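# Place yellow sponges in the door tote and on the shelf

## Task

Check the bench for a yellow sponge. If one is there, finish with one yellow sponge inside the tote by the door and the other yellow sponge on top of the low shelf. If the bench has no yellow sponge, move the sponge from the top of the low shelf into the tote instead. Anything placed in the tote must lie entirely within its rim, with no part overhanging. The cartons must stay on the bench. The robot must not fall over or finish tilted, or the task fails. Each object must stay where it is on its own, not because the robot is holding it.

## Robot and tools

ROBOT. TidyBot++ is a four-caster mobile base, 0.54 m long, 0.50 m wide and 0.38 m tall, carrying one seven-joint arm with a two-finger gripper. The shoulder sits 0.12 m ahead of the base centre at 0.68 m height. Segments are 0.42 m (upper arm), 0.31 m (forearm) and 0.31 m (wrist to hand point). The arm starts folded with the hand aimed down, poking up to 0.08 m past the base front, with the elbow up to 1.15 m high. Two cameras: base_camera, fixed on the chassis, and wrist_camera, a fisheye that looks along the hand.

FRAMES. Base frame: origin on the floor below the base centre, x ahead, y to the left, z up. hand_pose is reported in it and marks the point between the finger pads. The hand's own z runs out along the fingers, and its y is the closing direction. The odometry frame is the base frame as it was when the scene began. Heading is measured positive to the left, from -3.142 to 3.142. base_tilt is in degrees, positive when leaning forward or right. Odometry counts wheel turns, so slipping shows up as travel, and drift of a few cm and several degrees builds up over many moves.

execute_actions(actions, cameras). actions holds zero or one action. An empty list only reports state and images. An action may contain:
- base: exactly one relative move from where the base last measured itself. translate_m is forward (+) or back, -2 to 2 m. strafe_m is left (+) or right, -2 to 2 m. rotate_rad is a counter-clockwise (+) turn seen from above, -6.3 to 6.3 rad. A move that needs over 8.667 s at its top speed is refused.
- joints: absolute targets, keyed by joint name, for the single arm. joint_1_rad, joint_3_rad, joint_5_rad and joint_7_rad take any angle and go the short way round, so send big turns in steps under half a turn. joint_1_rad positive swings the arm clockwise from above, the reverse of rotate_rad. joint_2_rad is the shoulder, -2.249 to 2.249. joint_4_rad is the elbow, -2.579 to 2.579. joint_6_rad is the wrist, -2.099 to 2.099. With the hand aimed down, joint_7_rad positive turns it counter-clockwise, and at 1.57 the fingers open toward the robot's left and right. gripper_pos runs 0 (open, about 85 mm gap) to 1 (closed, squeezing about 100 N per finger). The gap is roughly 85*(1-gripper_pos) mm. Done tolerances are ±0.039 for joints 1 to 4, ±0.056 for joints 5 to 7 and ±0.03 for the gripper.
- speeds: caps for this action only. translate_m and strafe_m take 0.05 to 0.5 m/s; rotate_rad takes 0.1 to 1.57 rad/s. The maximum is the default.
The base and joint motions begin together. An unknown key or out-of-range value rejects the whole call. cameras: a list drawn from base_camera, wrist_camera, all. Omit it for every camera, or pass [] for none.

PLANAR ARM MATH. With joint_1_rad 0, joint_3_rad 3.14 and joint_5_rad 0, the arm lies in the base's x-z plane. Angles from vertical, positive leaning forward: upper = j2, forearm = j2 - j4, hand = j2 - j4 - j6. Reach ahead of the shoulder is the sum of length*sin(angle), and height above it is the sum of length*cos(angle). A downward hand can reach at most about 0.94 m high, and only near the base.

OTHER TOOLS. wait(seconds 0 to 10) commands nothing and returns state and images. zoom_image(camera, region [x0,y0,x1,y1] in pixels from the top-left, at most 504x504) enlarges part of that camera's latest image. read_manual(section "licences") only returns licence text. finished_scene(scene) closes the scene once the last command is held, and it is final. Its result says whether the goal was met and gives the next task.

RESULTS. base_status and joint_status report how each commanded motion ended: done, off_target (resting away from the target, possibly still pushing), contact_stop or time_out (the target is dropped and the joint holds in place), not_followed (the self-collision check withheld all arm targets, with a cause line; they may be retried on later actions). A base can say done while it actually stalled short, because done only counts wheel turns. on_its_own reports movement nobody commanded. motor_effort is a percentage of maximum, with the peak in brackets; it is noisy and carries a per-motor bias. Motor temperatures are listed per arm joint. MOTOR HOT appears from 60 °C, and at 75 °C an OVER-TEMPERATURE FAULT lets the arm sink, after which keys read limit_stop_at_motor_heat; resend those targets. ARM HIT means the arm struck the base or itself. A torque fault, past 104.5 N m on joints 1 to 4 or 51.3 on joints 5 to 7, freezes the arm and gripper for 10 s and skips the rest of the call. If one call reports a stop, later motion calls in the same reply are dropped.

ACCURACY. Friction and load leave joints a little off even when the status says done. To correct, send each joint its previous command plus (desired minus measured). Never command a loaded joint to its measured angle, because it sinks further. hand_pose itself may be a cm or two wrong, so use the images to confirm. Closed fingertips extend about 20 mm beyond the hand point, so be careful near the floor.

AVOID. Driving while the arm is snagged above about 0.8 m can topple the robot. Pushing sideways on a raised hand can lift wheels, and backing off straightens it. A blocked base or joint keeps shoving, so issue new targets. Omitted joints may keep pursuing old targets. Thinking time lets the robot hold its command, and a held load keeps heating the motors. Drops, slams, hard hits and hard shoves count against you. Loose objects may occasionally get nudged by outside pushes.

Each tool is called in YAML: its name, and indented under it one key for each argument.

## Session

execute_actions:
  actions:
    - {"joints":{"joint_2_rad":0.0,"joint_4_rad":-0.6,"joint_6_rad":-1.3}}

Scene clock: 3.07 s.
Motor temperatures (°C, as the motors report them): [36 37 33 33 45 44 44]
base_odometry: x=+0.000 y=+0.000 heading=+0.000 (m, m, rad; odometry frame)
base_tilt: forward=+0.4 right=-0.4 (deg)
base_status: not commanded
joint_positions: joint_1_rad=+0.028 joint_2_rad=-0.027 joint_3_rad=+3.133 joint_4_rad=-0.621 joint_5_rad=+0.049 joint_6_rad=-1.261 joint_7_rad=+1.578 gripper_pos=+0.000
joint_status: all done
motor_effort: joint_1_rad=+1(1) joint_2_rad=-14(15) joint_3_rad=+0(0) joint_4_rad=+16(22) joint_5_rad=-1(1) joint_6_rad=+9(9) joint_7_rad=+0(0) (%)
hand_pose: x=+0.5816 y=-0.0218 z=+1.2759 quat_wxyz=(+0.031, +0.800, -0.013, +0.599) (m; base frame)
pictures: base_camera, wrist_camera
camera_calibration (this result's frames):
wrist_camera: T_world_to_cam=[[-0.0400899, -0.996839, 0.0685958, -0.0868536], [-0.26023, -0.0558655, -0.963929, 1.43608], [0.964714, -0.0564945, -0.257167, -0.0948718], [0, 0, 0, 1]] pos_world=[0.461752, -0.0117117, 1.36584]
Images, in order (width x height): base_camera 644x364, wrist_camera 644x476.

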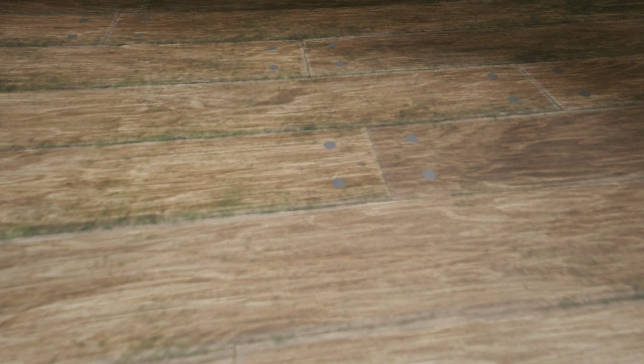

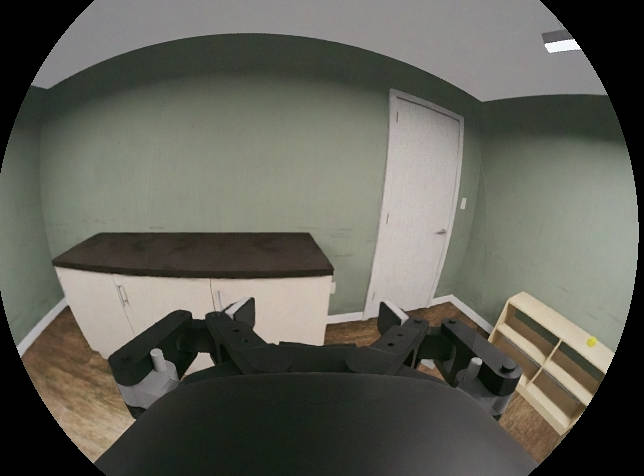

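execute_actions:
  actions:
    - {"base":{"rotate_rad":-2.97},"joints":{"joint_1_rad":0.0,"joint_5_rad":-0.02,"joint_6_rad":-1.5}}

Scene clock: 6.33 s.
Motor temperatures (°C, as the motors report them): [36 37 33 33 45 44 44]
base_odometry: x=+0.000 y=+0.000 heading=-2.970 (m, m, rad; odometry frame)
base_tilt: forward=+0.4 right=-0.4 (deg)
base_status: done
joint_positions: joint_1_rad=+0.009 joint_2_rad=-0.002 joint_3_rad=+3.133 joint_4_rad=-0.619 joint_5_rad=-0.011 joint_6_rad=-1.484 joint_7_rad=+1.578 gripper_pos=+0.000
joint_status: all done
motor_effort: joint_1_rad=+1(4) joint_2_rad=-14(19) joint_3_rad=+0(2) joint_4_rad=+16(17) joint_5_rad=-2(1) joint_6_rad=+9(10) joint_7_rad=+0(0) (%)
hand_pose: x=+0.5685 y=+0.0047 z=+1.2015 quat_wxyz=(-0.003, +0.868, +0.005, +0.497) (m; base frame)
pictures: base_camera, wrist_camera
camera_calibration (this result's frames):
wrist_camera: T_world_to_cam=[[0.0374944, -0.998878, 0.0289396, -0.052308], [-0.483844, -0.0434856, -0.874073, 1.3816], [0.874351, 0.0187706, -0.484931, 0.224797], [0, 0, 0, 1]] pos_world=[0.47389, 0.0036109, 1.31815]
Images, in order (width x height): base_camera 644x364, wrist_camera 644x476.

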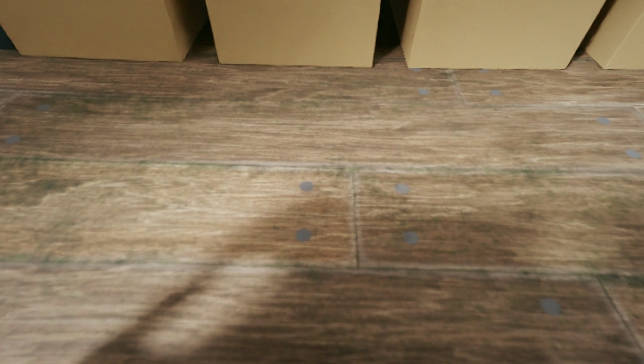

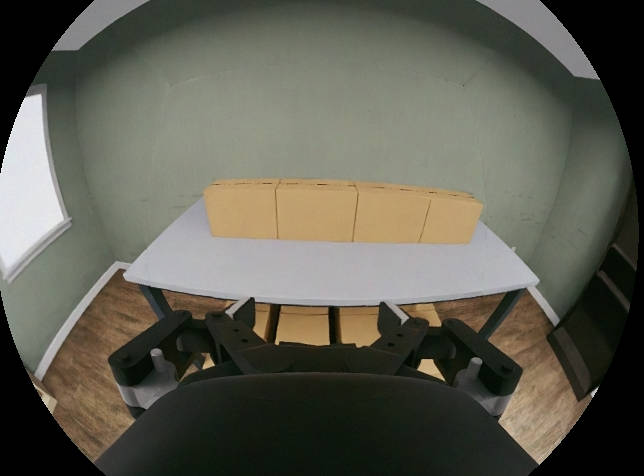

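execute_actions:
  actions:
    - {"base":{"translate_m":0.53},"joints":{"joint_2_rad":0.33,"joint_4_rad":-0.22,"joint_6_rad":-1.65}}

Scene clock: 8.93 s.
Motor temperatures (°C, as the motors report them): [36 37 33 33 45 44 44]
base_odometry: x=-0.522 y=-0.090 heading=-2.970 (m, m, rad; odometry frame)
base_tilt: forward=+0.4 right=-0.4 (deg)
base_status: done
joint_positions: joint_1_rad=+0.009 joint_2_rad=+0.339 joint_3_rad=+3.133 joint_4_rad=-0.244 joint_5_rad=-0.011 joint_6_rad=-1.612 joint_7_rad=+1.578 gripper_pos=+0.000
joint_status: all done
motor_effort: joint_1_rad=+1(1) joint_2_rad=-26(32) joint_3_rad=+0(1) joint_4_rad=+15(17) joint_5_rad=-1(2) joint_6_rad=+8(9) joint_7_rad=+0(0) (%)
hand_pose: x=+0.6845 y=+0.0030 z=+1.1593 quat_wxyz=(-0.004, +0.890, +0.005, +0.456) (m; base frame)
pictures: base_camera, wrist_camera
camera_calibration (this result's frames):
wrist_camera: T_world_to_cam=[[0.0403435, -0.998911, 0.0234437, -0.0526885], [-0.563394, -0.0421189, -0.825114, 1.39848], [0.825203, 0.0200799, -0.564479, 0.22875], [0, 0, 0, 1]] pos_world=[0.601254, 0.00167794, 1.28426]
Images, in order (width x height): base_camera 644x364, wrist_camera 644x476.

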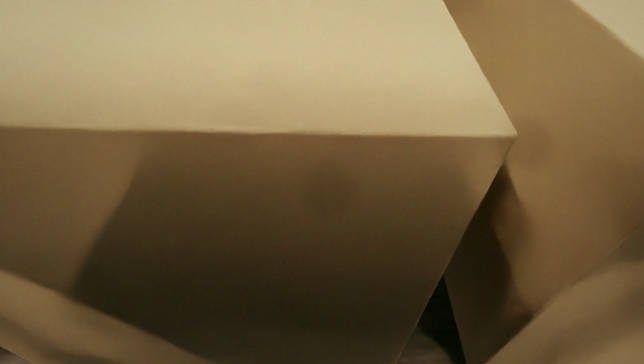

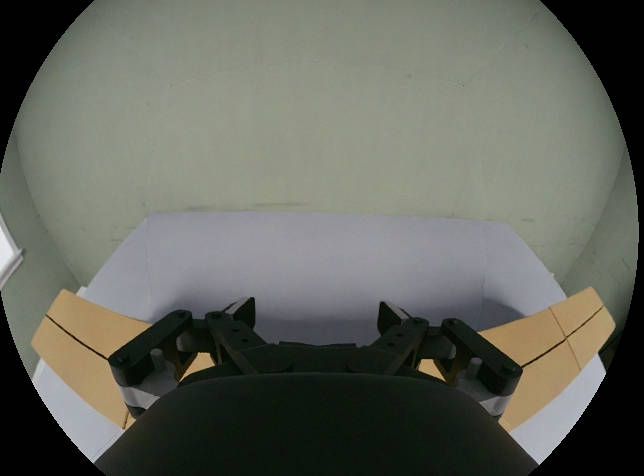

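execute_actions:
  actions:
    - {"joints":{"joint_2_rad":0.45,"joint_4_rad":-0.2,"joint_6_rad":-1.5,"gripper_pos":1}}
  cameras: ["wrist_camera"]

Scene clock: 10.47 s.
Motor temperatures (°C, as the motors report them): [36 37 33 33 45 44 44]
base_odometry: x=-0.522 y=-0.090 heading=-2.970 (m, m, rad; odometry frame)
base_tilt: forward=+0.4 right=-0.4 (deg)
base_status: not commanded
joint_positions: joint_1_rad=+0.009 joint_2_rad=+0.446 joint_3_rad=+3.133 joint_4_rad=-0.221 joint_5_rad=-0.011 joint_6_rad=-1.533 joint_7_rad=+1.578 gripper_pos=+0.999
joint_status: all done
motor_effort: joint_1_rad=+1(1) joint_2_rad=-31(34) joint_3_rad=-1(0) joint_4_rad=+17(18) joint_5_rad=-1(2) joint_6_rad=+8(9) joint_7_rad=+0(0) (%)
hand_pose: x=+0.7464 y=+0.0025 z=+1.1254 quat_wxyz=(-0.005, +0.891, +0.004, +0.454) (m; base frame)
pictures: wrist_camera
camera_calibration (this result's frames):
wrist_camera: T_world_to_cam=[[0.039642, -0.998979, 0.021689, -0.0524262], [-0.567861, -0.0403837, -0.822134, 1.40531], [0.82217, 0.0202747, -0.568881, 0.165843], [0, 0, 0, 1]] pos_world=[0.663746, 0.00101637, 1.25083]
Images, in order (width x height): wrist_camera 644x476.

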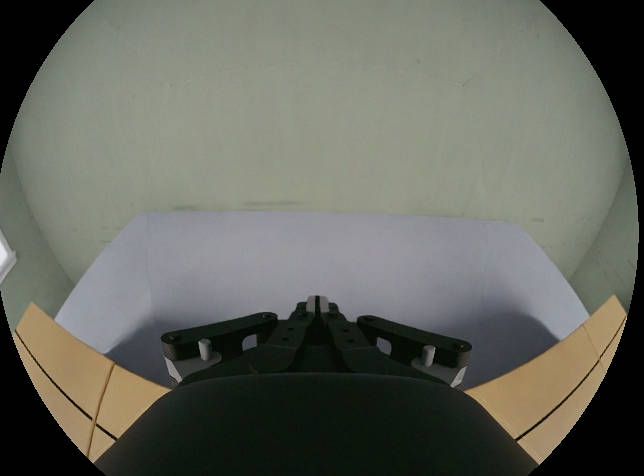

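execute_actions:
  actions:
    - {"base":{"strafe_m":0.45},"joints":{"joint_2_rad":0.41}}
  cameras: ["wrist_camera"]

Scene clock: 12.83 s.
Motor temperatures (°C, as the motors report them): [36 37 33 33 45 44 44]
base_odometry: x=-0.446 y=-0.533 heading=-2.971 (m, m, rad; odometry frame)
base_tilt: forward=+0.4 right=-0.4 (deg)
base_status: done
joint_positions: joint_1_rad=+0.001 joint_2_rad=+0.426 joint_3_rad=+3.133 joint_4_rad=-0.219 joint_5_rad=-0.011 joint_6_rad=-1.533 joint_7_rad=+1.578 gripper_pos=+0.999
joint_status: all done
motor_effort: joint_1_rad=+1(3) joint_2_rad=-30(33) joint_3_rad=+0(2) joint_4_rad=+16(18) joint_5_rad=-1(3) joint_6_rad=+8(8) joint_7_rad=+0(1) (%)
hand_pose: x=+0.7373 y=+0.0074 z=+1.1385 quat_wxyz=(-0.006, +0.886, +0.008, +0.463) (m; base frame)
pictures: wrist_camera
camera_calibration (this result's frames):
wrist_camera: T_world_to_cam=[[0.0469426, -0.998639, 0.0227098, -0.054009], [-0.549727, -0.0448098, -0.834142, 1.41145], [0.834025, 0.0266727, -0.551082, 0.151594], [0, 0, 0, 1]] pos_world=[0.652013, 0.00526777, 1.26212]
Images, in order (width x height): wrist_camera 644x476.

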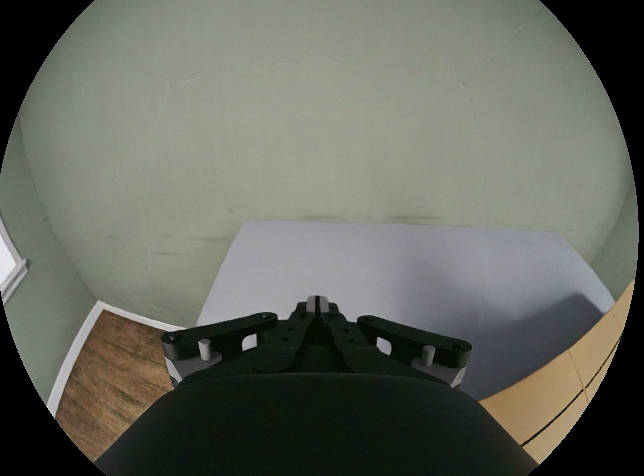

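execute_actions:
  actions:
    - {"base":{"translate_m":-0.7},"joints":{"joint_2_rad":0.1,"joint_4_rad":-0.6,"joint_6_rad":-1.5,"gripper_pos":0}}
  cameras: []

execute_actions:
  actions:
    - {"base":{"rotate_rad":1.57}}

Scene clock: 15.80 s.
Motor temperatures (°C, as the motors report them): [36 37 33 33 45 44 44]
base_odometry: x=+0.244 y=-0.415 heading=-2.971 (m, m, rad; odometry frame)
base_tilt: forward=+0.4 right=-0.4 (deg)
base_status: done
joint_positions: joint_1_rad=+0.001 joint_2_rad=+0.106 joint_3_rad=+3.133 joint_4_rad=-0.576 joint_5_rad=-0.011 joint_6_rad=-1.533 joint_7_rad=+1.578 gripper_pos=+0.000
joint_status: all done
motor_effort: joint_1_rad=+1(2) joint_2_rad=-18(37) joint_3_rad=+0(1) joint_4_rad=+16(18) joint_5_rad=-1(2) joint_6_rad=+8(8) joint_7_rad=-1(0) (%)
hand_pose: x=+0.6102 y=+0.0080 z=+1.1574 quat_wxyz=(-0.005, +0.895, +0.008, +0.447) (m; base frame)
pictures: none
No camera images: the call's "cameras" was empty. Leave "cameras" out to get every camera's image.

Scene clock: 18.13 s.
Motor temperatures (°C, as the motors report them): [36 37 33 33 45 44 44]
base_odometry: x=+0.244 y=-0.415 heading=-1.401 (m, m, rad; odometry frame)
base_tilt: forward=+0.4 right=-0.4 (deg)
base_status: done
joint_positions: joint_1_rad=-0.001 joint_2_rad=+0.106 joint_3_rad=+3.132 joint_4_rad=-0.580 joint_5_rad=-0.011 joint_6_rad=-1.533 joint_7_rad=+1.578 gripper_pos=+0.000
joint_status: not commanded
motor_effort: joint_1_rad=+1(2) joint_2_rad=-19(23) joint_3_rad=-1(2) joint_4_rad=+17(18) joint_5_rad=-1(3) joint_6_rad=+8(8) joint_7_rad=+0(1) (%)
hand_pose: x=+0.6104 y=+0.0093 z=+1.1558 quat_wxyz=(-0.006, +0.895, +0.010, +0.445) (m; base frame)
pictures: base_camera, wrist_camera
camera_calibration (this result's frames):
wrist_camera: T_world_to_cam=[[0.0513841, -0.998397, 0.0237147, -0.0503573], [-0.582539, -0.0492521, -0.811309, 1.34988], [0.811177, 0.0278737, -0.584136, 0.319078], [0, 0, 0, 1]] pos_world=[0.530118, 0.00731407, 1.28275]
Images, in order (width x height): base_camera 644x364, wrist_camera 644x476.

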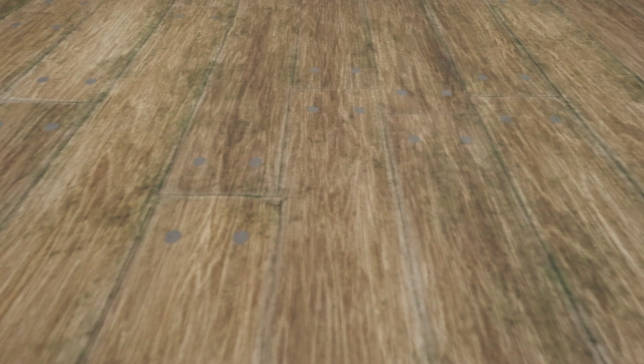

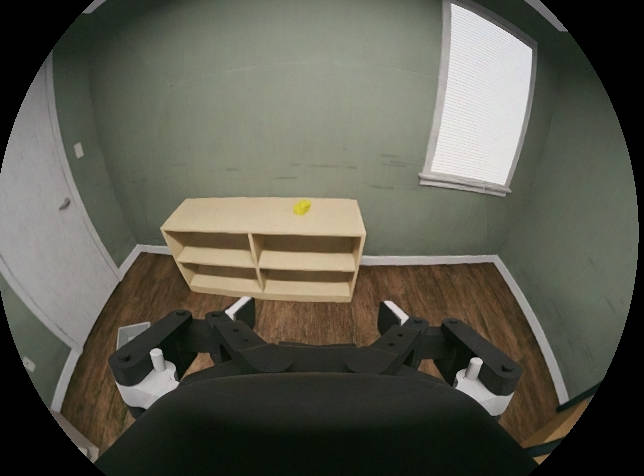

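execute_actions:
  actions:
    - {"base":{"translate_m":1.1},"joints":{"joint_1_rad":-0.32,"joint_2_rad":0.42,"joint_4_rad":-1.08,"joint_6_rad":-1.68}}

Scene clock: 21.97 s.
Motor temperatures (°C, as the motors report them): [36 37 33 33 45 44 44]
base_odometry: x=+0.432 y=-1.499 heading=-1.400 (m, m, rad; odometry frame)
base_tilt: forward=+0.4 right=-0.4 (deg)
base_status: done
joint_positions: joint_1_rad=-0.303 joint_2_rad=+0.424 joint_3_rad=+3.132 joint_4_rad=-1.066 joint_5_rad=-0.011 joint_6_rad=-1.643 joint_7_rad=+1.578 gripper_pos=+0.000
joint_status: all done
motor_effort: joint_1_rad=+1(2) joint_2_rad=-32(37) joint_3_rad=+0(1) joint_4_rad=+19(21) joint_5_rad=-2(2) joint_6_rad=+1(8) joint_7_rad=+0(0) (%)
hand_pose: x=+0.5830 y=+0.1540 z=+0.7791 quat_wxyz=(-0.008, +0.987, +0.159, +0.003) (m; base frame)
pictures: base_camera, wrist_camera
camera_calibration (this result's frames):
wrist_camera: T_world_to_cam=[[0.349828, -0.936572, -0.0212727, -0.0440392], [-0.936535, -0.349079, -0.0323503, 0.681105], [0.0228725, 0.0312397, -0.99925, 0.899689], [0, 0, 0, 1]] pos_world=[0.632706, 0.168407, 0.920112]
Images, in order (width x height): base_camera 644x364, wrist_camera 644x476.

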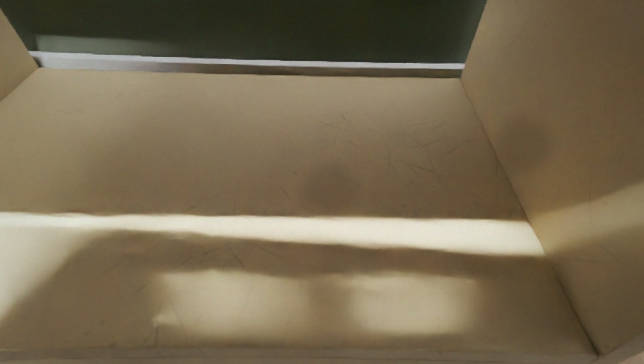

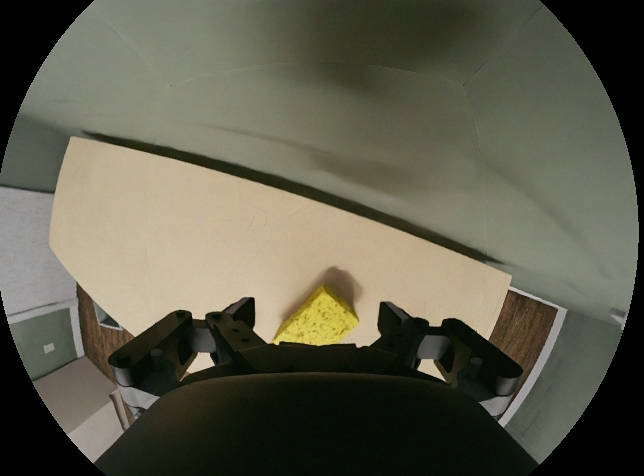

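execute_actions:
  actions:
    - {"joints":{"joint_2_rad":0.245,"joint_4_rad":-1.585,"joint_6_rad":-1.29,"joint_7_rad":0.87}}
  cameras: ["wrist_camera"]

Scene clock: 23.90 s.
Motor temperatures (°C, as the motors report them): [36 37 33 33 45 44 44]
base_odometry: x=+0.432 y=-1.499 heading=-1.400 (m, m, rad; odometry frame)
base_tilt: forward=+0.4 right=-0.4 (deg)
base_status: not commanded
joint_positions: joint_1_rad=-0.303 joint_2_rad=+0.269 joint_3_rad=+3.132 joint_4_rad=-1.563 joint_5_rad=-0.011 joint_6_rad=-1.328 joint_7_rad=+0.892 gripper_pos=+0.000
joint_status: all done
motor_effort: joint_1_rad=+1(1) joint_2_rad=-26(33) joint_3_rad=+0(1) joint_4_rad=+18(19) joint_5_rad=-2(2) joint_6_rad=+0(0) joint_7_rad=+0(1) (%)
hand_pose: x=+0.5076 y=+0.1302 z=+0.6949 quat_wxyz=(-0.001, +0.983, -0.184, -0.011) (m; base frame)
pictures: wrist_camera
camera_calibration (this result's frames):
wrist_camera: T_world_to_cam=[[-0.32532, -0.945583, -0.00632266, 0.291715], [-0.945597, 0.325336, -0.00163705, 0.494852], [0.00360496, 0.00544612, -0.999979, 0.831678], [0, 0, 0, 1]] pos_world=[0.559833, 0.110318, 0.834315]
Images, in order (width x height): wrist_camera 644x476.

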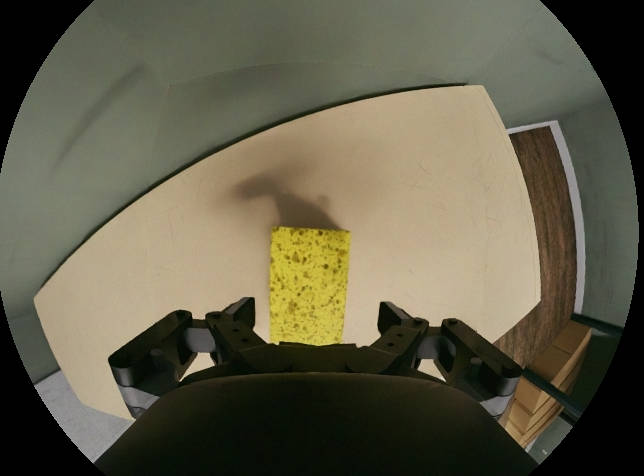

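execute_actions:
  actions:
    - {"joints":{"joint_1_rad":-0.34,"joint_2_rad":0.325,"joint_4_rad":-1.72,"joint_6_rad":-1.09}}
  cameras: ["wrist_camera"]

Scene clock: 25.13 s.
Motor temperatures (°C, as the motors report them): [36 37 33 33 45 44 44]
base_odometry: x=+0.432 y=-1.499 heading=-1.400 (m, m, rad; odometry frame)
base_tilt: forward=+0.4 right=-0.4 (deg)
base_status: not commanded
joint_positions: joint_1_rad=-0.318 joint_2_rad=+0.313 joint_3_rad=+3.132 joint_4_rad=-1.702 joint_5_rad=-0.011 joint_6_rad=-1.125 joint_7_rad=+0.892 gripper_pos=+0.000
joint_status: all done
motor_effort: joint_1_rad=+1(1) joint_2_rad=-26(29) joint_3_rad=-1(1) joint_4_rad=+17(18) joint_5_rad=-1(2) joint_6_rad=+1(0) joint_7_rad=+0(0) (%)
hand_pose: x=+0.5094 y=+0.1373 z=+0.6357 quat_wxyz=(-0.006, +0.984, -0.177, -0.002) (m; base frame)
pictures: wrist_camera
camera_calibration (this result's frames):
wrist_camera: T_world_to_cam=[[-0.312632, -0.949703, -0.018052, 0.300265], [-0.949607, 0.312939, -0.017793, 0.508196], [0.0225472, 0.0115796, -0.999679, 0.761716], [0, 0, 0, 1]] pos_world=[0.559284, 0.117307, 0.775934]
Images, in order (width x height): wrist_camera 644x476.

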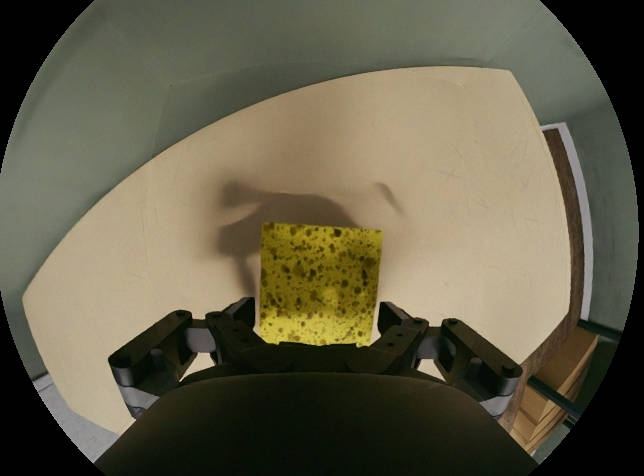

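execute_actions:
  actions:
    - {"joints":{"gripper_pos":1}}
  cameras: []

execute_actions:
  actions:
    - {"joints":{"joint_2_rad":0.15,"joint_4_rad":-1.6,"joint_6_rad":-1.35}}
  cameras: []

execute_actions:
  actions:
    - {"base":{"translate_m":-0.26}}
  cameras: []

execute_actions:
  actions:
    - {"base":{"rotate_rad":1.57},"joints":{"joint_1_rad":0.015}}
  cameras: []

execute_actions:
  actions:
    - {"base":{"translate_m":0.5}}

Scene clock: 26.53 s.
Motor temperatures (°C, as the motors report them): [36 37 33 33 45 44 44]
base_odometry: x=+0.432 y=-1.499 heading=-1.400 (m, m, rad; odometry frame)
base_tilt: forward=+0.4 right=-0.4 (deg)
base_status: not commanded
joint_positions: joint_1_rad=-0.318 joint_2_rad=+0.309 joint_3_rad=+3.132 joint_4_rad=-1.704 joint_5_rad=-0.011 joint_6_rad=-1.124 joint_7_rad=+0.892 gripper_pos=+0.389
joint_status: gripper_pos off_target (ended at +0.389, target +1.000)
motor_effort: joint_1_rad=+1(1) joint_2_rad=-20(27) joint_3_rad=+0(1) joint_4_rad=+11(17) joint_5_rad=-1(2) joint_6_rad=+0(2) joint_7_rad=+0(0) (%)
hand_pose: x=+0.5090 y=+0.1372 z=+0.6370 quat_wxyz=(-0.007, +0.984, -0.177, -0.001) (m; base frame)
pictures: none
No camera images: the call's "cameras" was empty. Leave "cameras" out to get every camera's image.

Scene clock: 27.70 s.
Motor temperatures (°C, as the motors report them): [36 37 33 33 45 44 44]
base_odometry: x=+0.432 y=-1.499 heading=-1.400 (m, m, rad; odometry frame)
base_tilt: forward=+0.4 right=-0.4 (deg)
base_status: not commanded
joint_positions: joint_1_rad=-0.318 joint_2_rad=+0.155 joint_3_rad=+3.132 joint_4_rad=-1.617 joint_5_rad=-0.011 joint_6_rad=-1.317 joint_7_rad=+0.892 gripper_pos=+0.389
joint_status: all done
motor_effort: joint_1_rad=+1(1) joint_2_rad=-23(30) joint_3_rad=+0(0) joint_4_rad=+18(18) joint_5_rad=-2(1) joint_6_rad=+1(2) joint_7_rad=+0(0) (%)
hand_pose: x=+0.4859 y=+0.1295 z=+0.7239 quat_wxyz=(-0.018, +0.984, -0.176, +0.020) (m; base frame)
pictures: none
No camera images: the call's "cameras" was empty. Leave "cameras" out to get every camera's image.

Scene clock: 29.57 s.
Motor temperatures (°C, as the motors report them): [36 37 33 33 45 44 44]
base_odometry: x=+0.387 y=-1.242 heading=-1.400 (m, m, rad; odometry frame)
base_tilt: forward=+0.4 right=-0.4 (deg)
base_status: done
joint_positions: joint_1_rad=-0.323 joint_2_rad=+0.152 joint_3_rad=+3.132 joint_4_rad=-1.617 joint_5_rad=-0.011 joint_6_rad=-1.318 joint_7_rad=+0.892 gripper_pos=+0.389
joint_status: not commanded
motor_effort: joint_1_rad=+1(3) joint_2_rad=-22(26) joint_3_rad=+0(1) joint_4_rad=+19(19) joint_5_rad=-1(1) joint_6_rad=+1(2) joint_7_rad=+0(0) (%)
hand_pose: x=+0.4850 y=+0.1312 z=+0.7251 quat_wxyz=(-0.018, +0.984, -0.173, +0.021) (m; base frame)
pictures: none
No camera images: the call's "cameras" was empty. Leave "cameras" out to get every camera's image.

Scene clock: 31.93 s.
Motor temperatures (°C, as the motors report them): [36 37 33 33 45 44 44]
base_odometry: x=+0.388 y=-1.242 heading=+0.170 (m, m, rad; odometry frame)
base_tilt: forward=+0.4 right=-0.4 (deg)
base_status: done
joint_positions: joint_1_rad=+0.000 joint_2_rad=+0.152 joint_3_rad=+3.130 joint_4_rad=-1.617 joint_5_rad=-0.011 joint_6_rad=-1.318 joint_7_rad=+0.892 gripper_pos=+0.389
joint_status: all done
motor_effort: joint_1_rad=+1(1) joint_2_rad=-22(24) joint_3_rad=+0(3) joint_4_rad=+18(19) joint_5_rad=-1(3) joint_6_rad=+1(1) joint_7_rad=+0(0) (%)
hand_pose: x=+0.5076 y=+0.0089 z=+0.7251 quat_wxyz=(-0.015, +0.944, -0.329, +0.024) (m; base frame)
pictures: none
No camera images: the call's "cameras" was empty. Leave "cameras" out to get every camera's image.

Scene clock: 34.30 s.
Motor temperatures (°C, as the motors report them): [36 37 33 33 45 44 44]
base_odometry: x=+0.880 y=-1.157 heading=+0.171 (m, m, rad; odometry frame)
base_tilt: forward=+0.4 right=-0.4 (deg)
base_status: done
joint_positions: joint_1_rad=+0.000 joint_2_rad=+0.153 joint_3_rad=+3.130 joint_4_rad=-1.616 joint_5_rad=-0.011 joint_6_rad=-1.319 joint_7_rad=+0.892 gripper_pos=+0.389
joint_status: not commanded
motor_effort: joint_1_rad=+1(1) joint_2_rad=-22(27) joint_3_rad=+0(1) joint_4_rad=+18(20) joint_5_rad=-2(2) joint_6_rad=+1(2) joint_7_rad=+0(0) (%)
hand_pose: x=+0.5076 y=+0.0089 z=+0.7248 quat_wxyz=(-0.015, +0.944, -0.329, +0.023) (m; base frame)
pictures: base_camera, wrist_camera
camera_calibration (this result's frames):
wrist_camera: T_world_to_cam=[[-0.589169, -0.806547, -0.0485967, 0.34059], [-0.804387, 0.591154, -0.0591393, 0.502007], [0.0764268, 0.00424753, -0.997066, 0.823135], [0, 0, 0, 1]] pos_world=[0.541564, -0.0255581, 0.86696]
Images, in order (width x height): base_camera 644x364, wrist_camera 644x476.

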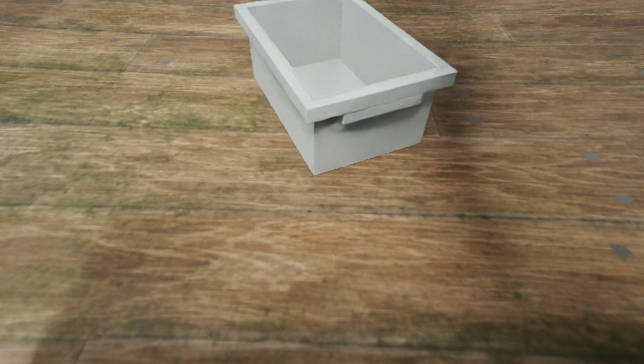

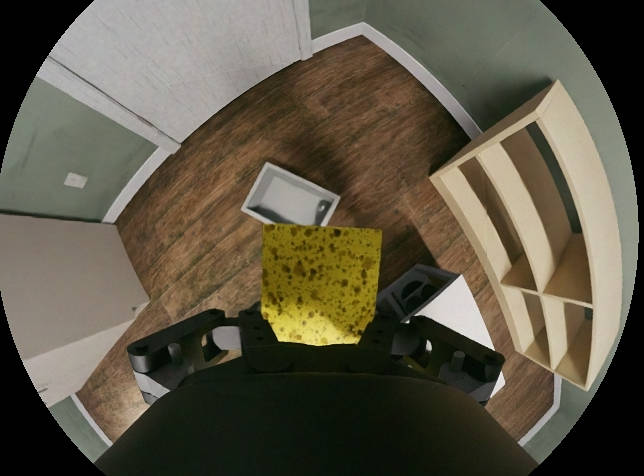

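execute_actions:
  actions:
    - {"base":{"translate_m":0.1},"joints":{"joint_1_rad":0.03,"joint_2_rad":1.24,"joint_4_rad":-1.51,"joint_6_rad":-0.345,"joint_7_rad":2.06}}

Scene clock: 37.03 s.
Motor temperatures (°C, as the motors report them): [36 37 33 33 45 44 44]
base_odometry: x=+0.979 y=-1.140 heading=+0.171 (m, m, rad; odometry frame)
base_tilt: forward=+0.4 right=-0.4 (deg)
base_status: done
joint_positions: joint_1_rad=+0.007 joint_2_rad=+1.226 joint_3_rad=+3.130 joint_4_rad=-1.536 joint_5_rad=-0.011 joint_6_rad=-0.382 joint_7_rad=+2.037 gripper_pos=+0.389
joint_status: all done
motor_effort: joint_1_rad=+1(2) joint_2_rad=-41(43) joint_3_rad=-1(1) joint_4_rad=+7(19) joint_5_rad=-1(2) joint_6_rad=+1(2) joint_7_rad=-1(0) (%)
hand_pose: x=+0.6313 y=+0.0063 z=+0.2212 quat_wxyz=(-0.007, +0.974, +0.225, +0.001) (m; base frame)
pictures: base_camera, wrist_camera
camera_calibration (this result's frames):
wrist_camera: T_world_to_cam=[[0.47242, -0.881124, -0.0209709, -0.288877], [-0.881217, -0.471754, -0.0300892, 0.62204], [0.0166193, 0.0326946, -0.999327, 0.349628], [0, 0, 0, 1]] pos_world=[0.678813, 0.0274822, 0.362051]
Images, in order (width x height): base_camera 644x364, wrist_camera 644x476.

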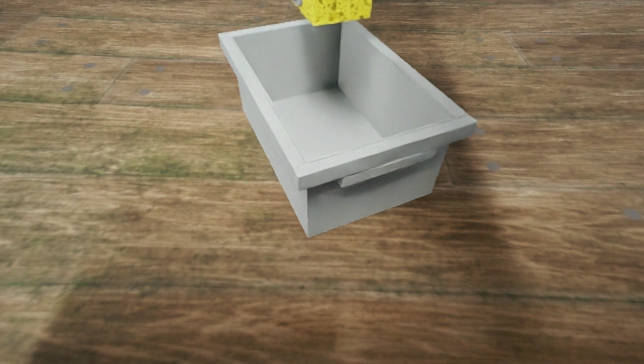

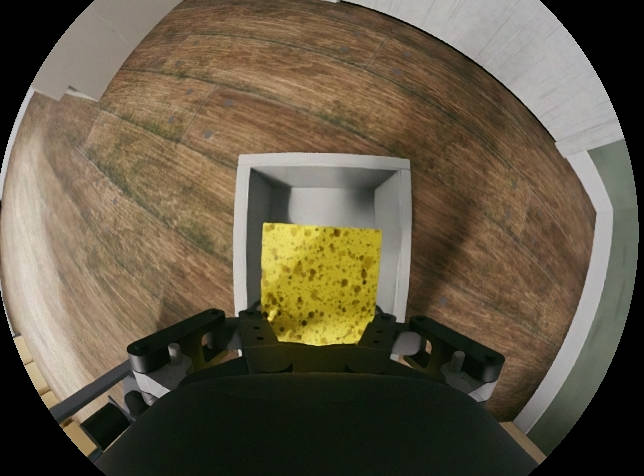

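execute_actions:
  actions:
    - {"joints":{"joint_2_rad":1.605,"joint_4_rad":-1.225,"joint_6_rad":-0.265}}

Scene clock: 38.90 s.
Motor temperatures (°C, as the motors report them): [36 38 33 33 45 44 44]
base_odometry: x=+0.979 y=-1.140 heading=+0.171 (m, m, rad; odometry frame)
base_tilt: forward=+0.4 right=-0.4 (deg)
base_status: not commanded
joint_positions: joint_1_rad=+0.007 joint_2_rad=+1.602 joint_3_rad=+3.130 joint_4_rad=-1.250 joint_5_rad=-0.011 joint_6_rad=-0.303 joint_7_rad=+2.037 gripper_pos=+0.389
joint_status: all done
motor_effort: joint_1_rad=+1(1) joint_2_rad=-41(45) joint_3_rad=-2(1) joint_4_rad=+5(8) joint_5_rad=-2(2) joint_6_rad=+1(1) joint_7_rad=+0(0) (%)
hand_pose: x=+0.6256 y=+0.0062 z=+0.0566 quat_wxyz=(-0.009, +0.975, +0.223, -0.005) (m; base frame)
pictures: base_camera, wrist_camera
camera_calibration (this result's frames):
wrist_camera: T_world_to_cam=[[0.468182, -0.883238, -0.0263872, -0.286841], [-0.883617, -0.46779, -0.0198267, 0.612899], [0.005168, 0.0325987, -0.999455, 0.192412], [0, 0, 0, 1]] pos_world=[0.674867, 0.027087, 0.19689]
Images, in order (width x height): base_camera 644x364, wrist_camera 644x476.

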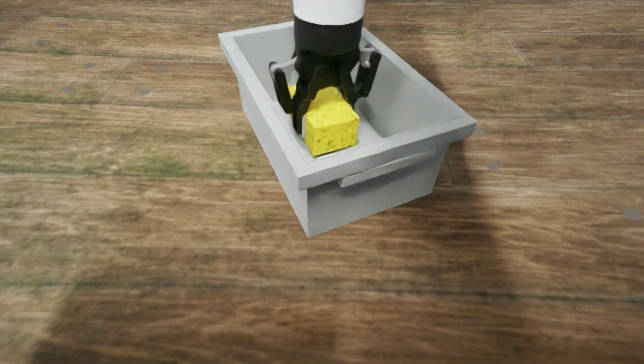

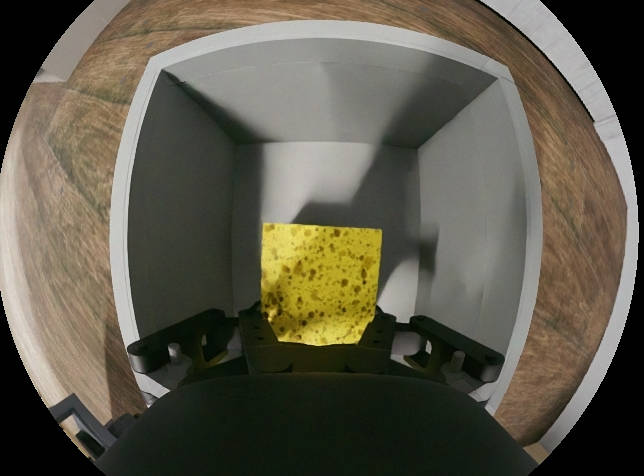

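execute_actions:
  actions:
    - {"joints":{"joint_2_rad":1.64,"joint_4_rad":-1.20}}
  cameras: []

execute_actions:
  actions:
    - {"joints":{"gripper_pos":0.2}}
  cameras: []

execute_actions:
  actions:
    - {"joints":{"joint_2_rad":1.23,"joint_4_rad":-1.55,"joint_6_rad":-0.4}}

Scene clock: 39.77 s.
Motor temperatures (°C, as the motors report them): [36 38 33 33 45 44 44]
base_odometry: x=+0.979 y=-1.140 heading=+0.171 (m, m, rad; odometry frame)
base_tilt: forward=+0.4 right=-0.4 (deg)
base_status: not commanded
joint_positions: joint_1_rad=+0.007 joint_2_rad=+1.622 joint_3_rad=+3.130 joint_4_rad=-1.221 joint_5_rad=-0.011 joint_6_rad=-0.302 joint_7_rad=+2.037 gripper_pos=+0.389
joint_status: all done
motor_effort: joint_1_rad=+1(1) joint_2_rad=-41(42) joint_3_rad=-1(1) joint_4_rad=+5(6) joint_5_rad=-1(2) joint_6_rad=+1(1) joint_7_rad=+0(0) (%)
hand_pose: x=+0.6307 y=+0.0061 z=+0.0488 quat_wxyz=(-0.008, +0.975, +0.223, +0.000) (m; base frame)
pictures: none
No camera images: the call's "cameras" was empty. Leave "cameras" out to get every camera's image.

Scene clock: 40.77 s.
Motor temperatures (°C, as the motors report them): [36 38 33 33 45 44 44]
base_odometry: x=+0.979 y=-1.140 heading=+0.171 (m, m, rad; odometry frame)
base_tilt: forward=+0.4 right=-0.4 (deg)
base_status: not commanded
joint_positions: joint_1_rad=+0.007 joint_2_rad=+1.622 joint_3_rad=+3.130 joint_4_rad=-1.221 joint_5_rad=-0.011 joint_6_rad=-0.302 joint_7_rad=+2.037 gripper_pos=+0.200
joint_status: all done
motor_effort: joint_1_rad=+1(1) joint_2_rad=-41(42) joint_3_rad=-1(1) joint_4_rad=+5(6) joint_5_rad=-1(1) joint_6_rad=+1(1) joint_7_rad=+0(0) (%)
hand_pose: x=+0.6307 y=+0.0061 z=+0.0488 quat_wxyz=(-0.008, +0.975, +0.223, +0.000) (m; base frame)
pictures: none
No camera images: the call's "cameras" was empty. Leave "cameras" out to get every camera's image.

Scene clock: 42.40 s.
Motor temperatures (°C, as the motors report them): [36 38 33 33 45 44 44]
base_odometry: x=+0.979 y=-1.140 heading=+0.171 (m, m, rad; odometry frame)
base_tilt: forward=+0.5 right=-0.4 (deg)
base_status: not commanded
joint_positions: joint_1_rad=+0.007 joint_2_rad=+1.239 joint_3_rad=+3.130 joint_4_rad=-1.527 joint_5_rad=-0.011 joint_6_rad=-0.363 joint_7_rad=+2.037 gripper_pos=+0.200
joint_status: all done
motor_effort: joint_1_rad=+1(1) joint_2_rad=-41(44) joint_3_rad=-1(2) joint_4_rad=+7(7) joint_5_rad=-1(2) joint_6_rad=+1(1) joint_7_rad=-1(0) (%)
hand_pose: x=+0.6361 y=+0.0063 z=+0.2153 quat_wxyz=(-0.006, +0.974, +0.225, +0.008) (m; base frame)
pictures: base_camera, wrist_camera
camera_calibration (this result's frames):
wrist_camera: T_world_to_cam=[[0.472276, -0.881335, -0.0142536, -0.292741], [-0.880922, -0.471371, -0.0422636, 0.628554], [0.0305297, 0.0325164, -0.999005, 0.334724], [0, 0, 0, 1]] pos_world=[0.681743, 0.0273951, 0.356784]
Images, in order (width x height): base_camera 644x364, wrist_camera 644x476.

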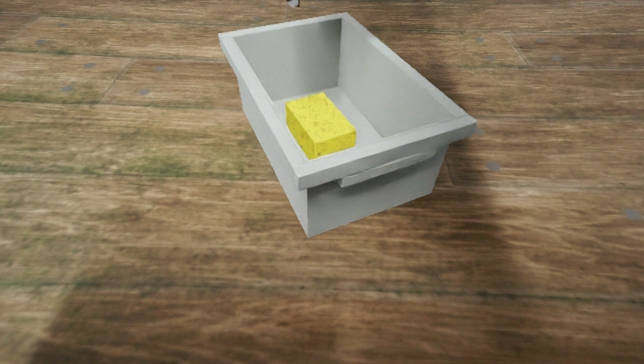

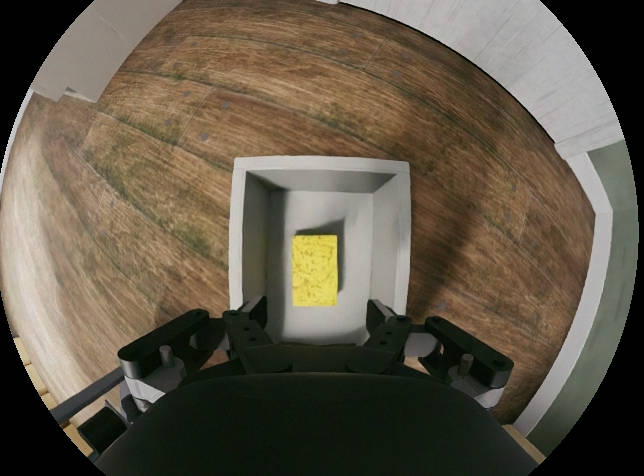

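finished_scene:
  scene: 2

The scene is finished: the task was done.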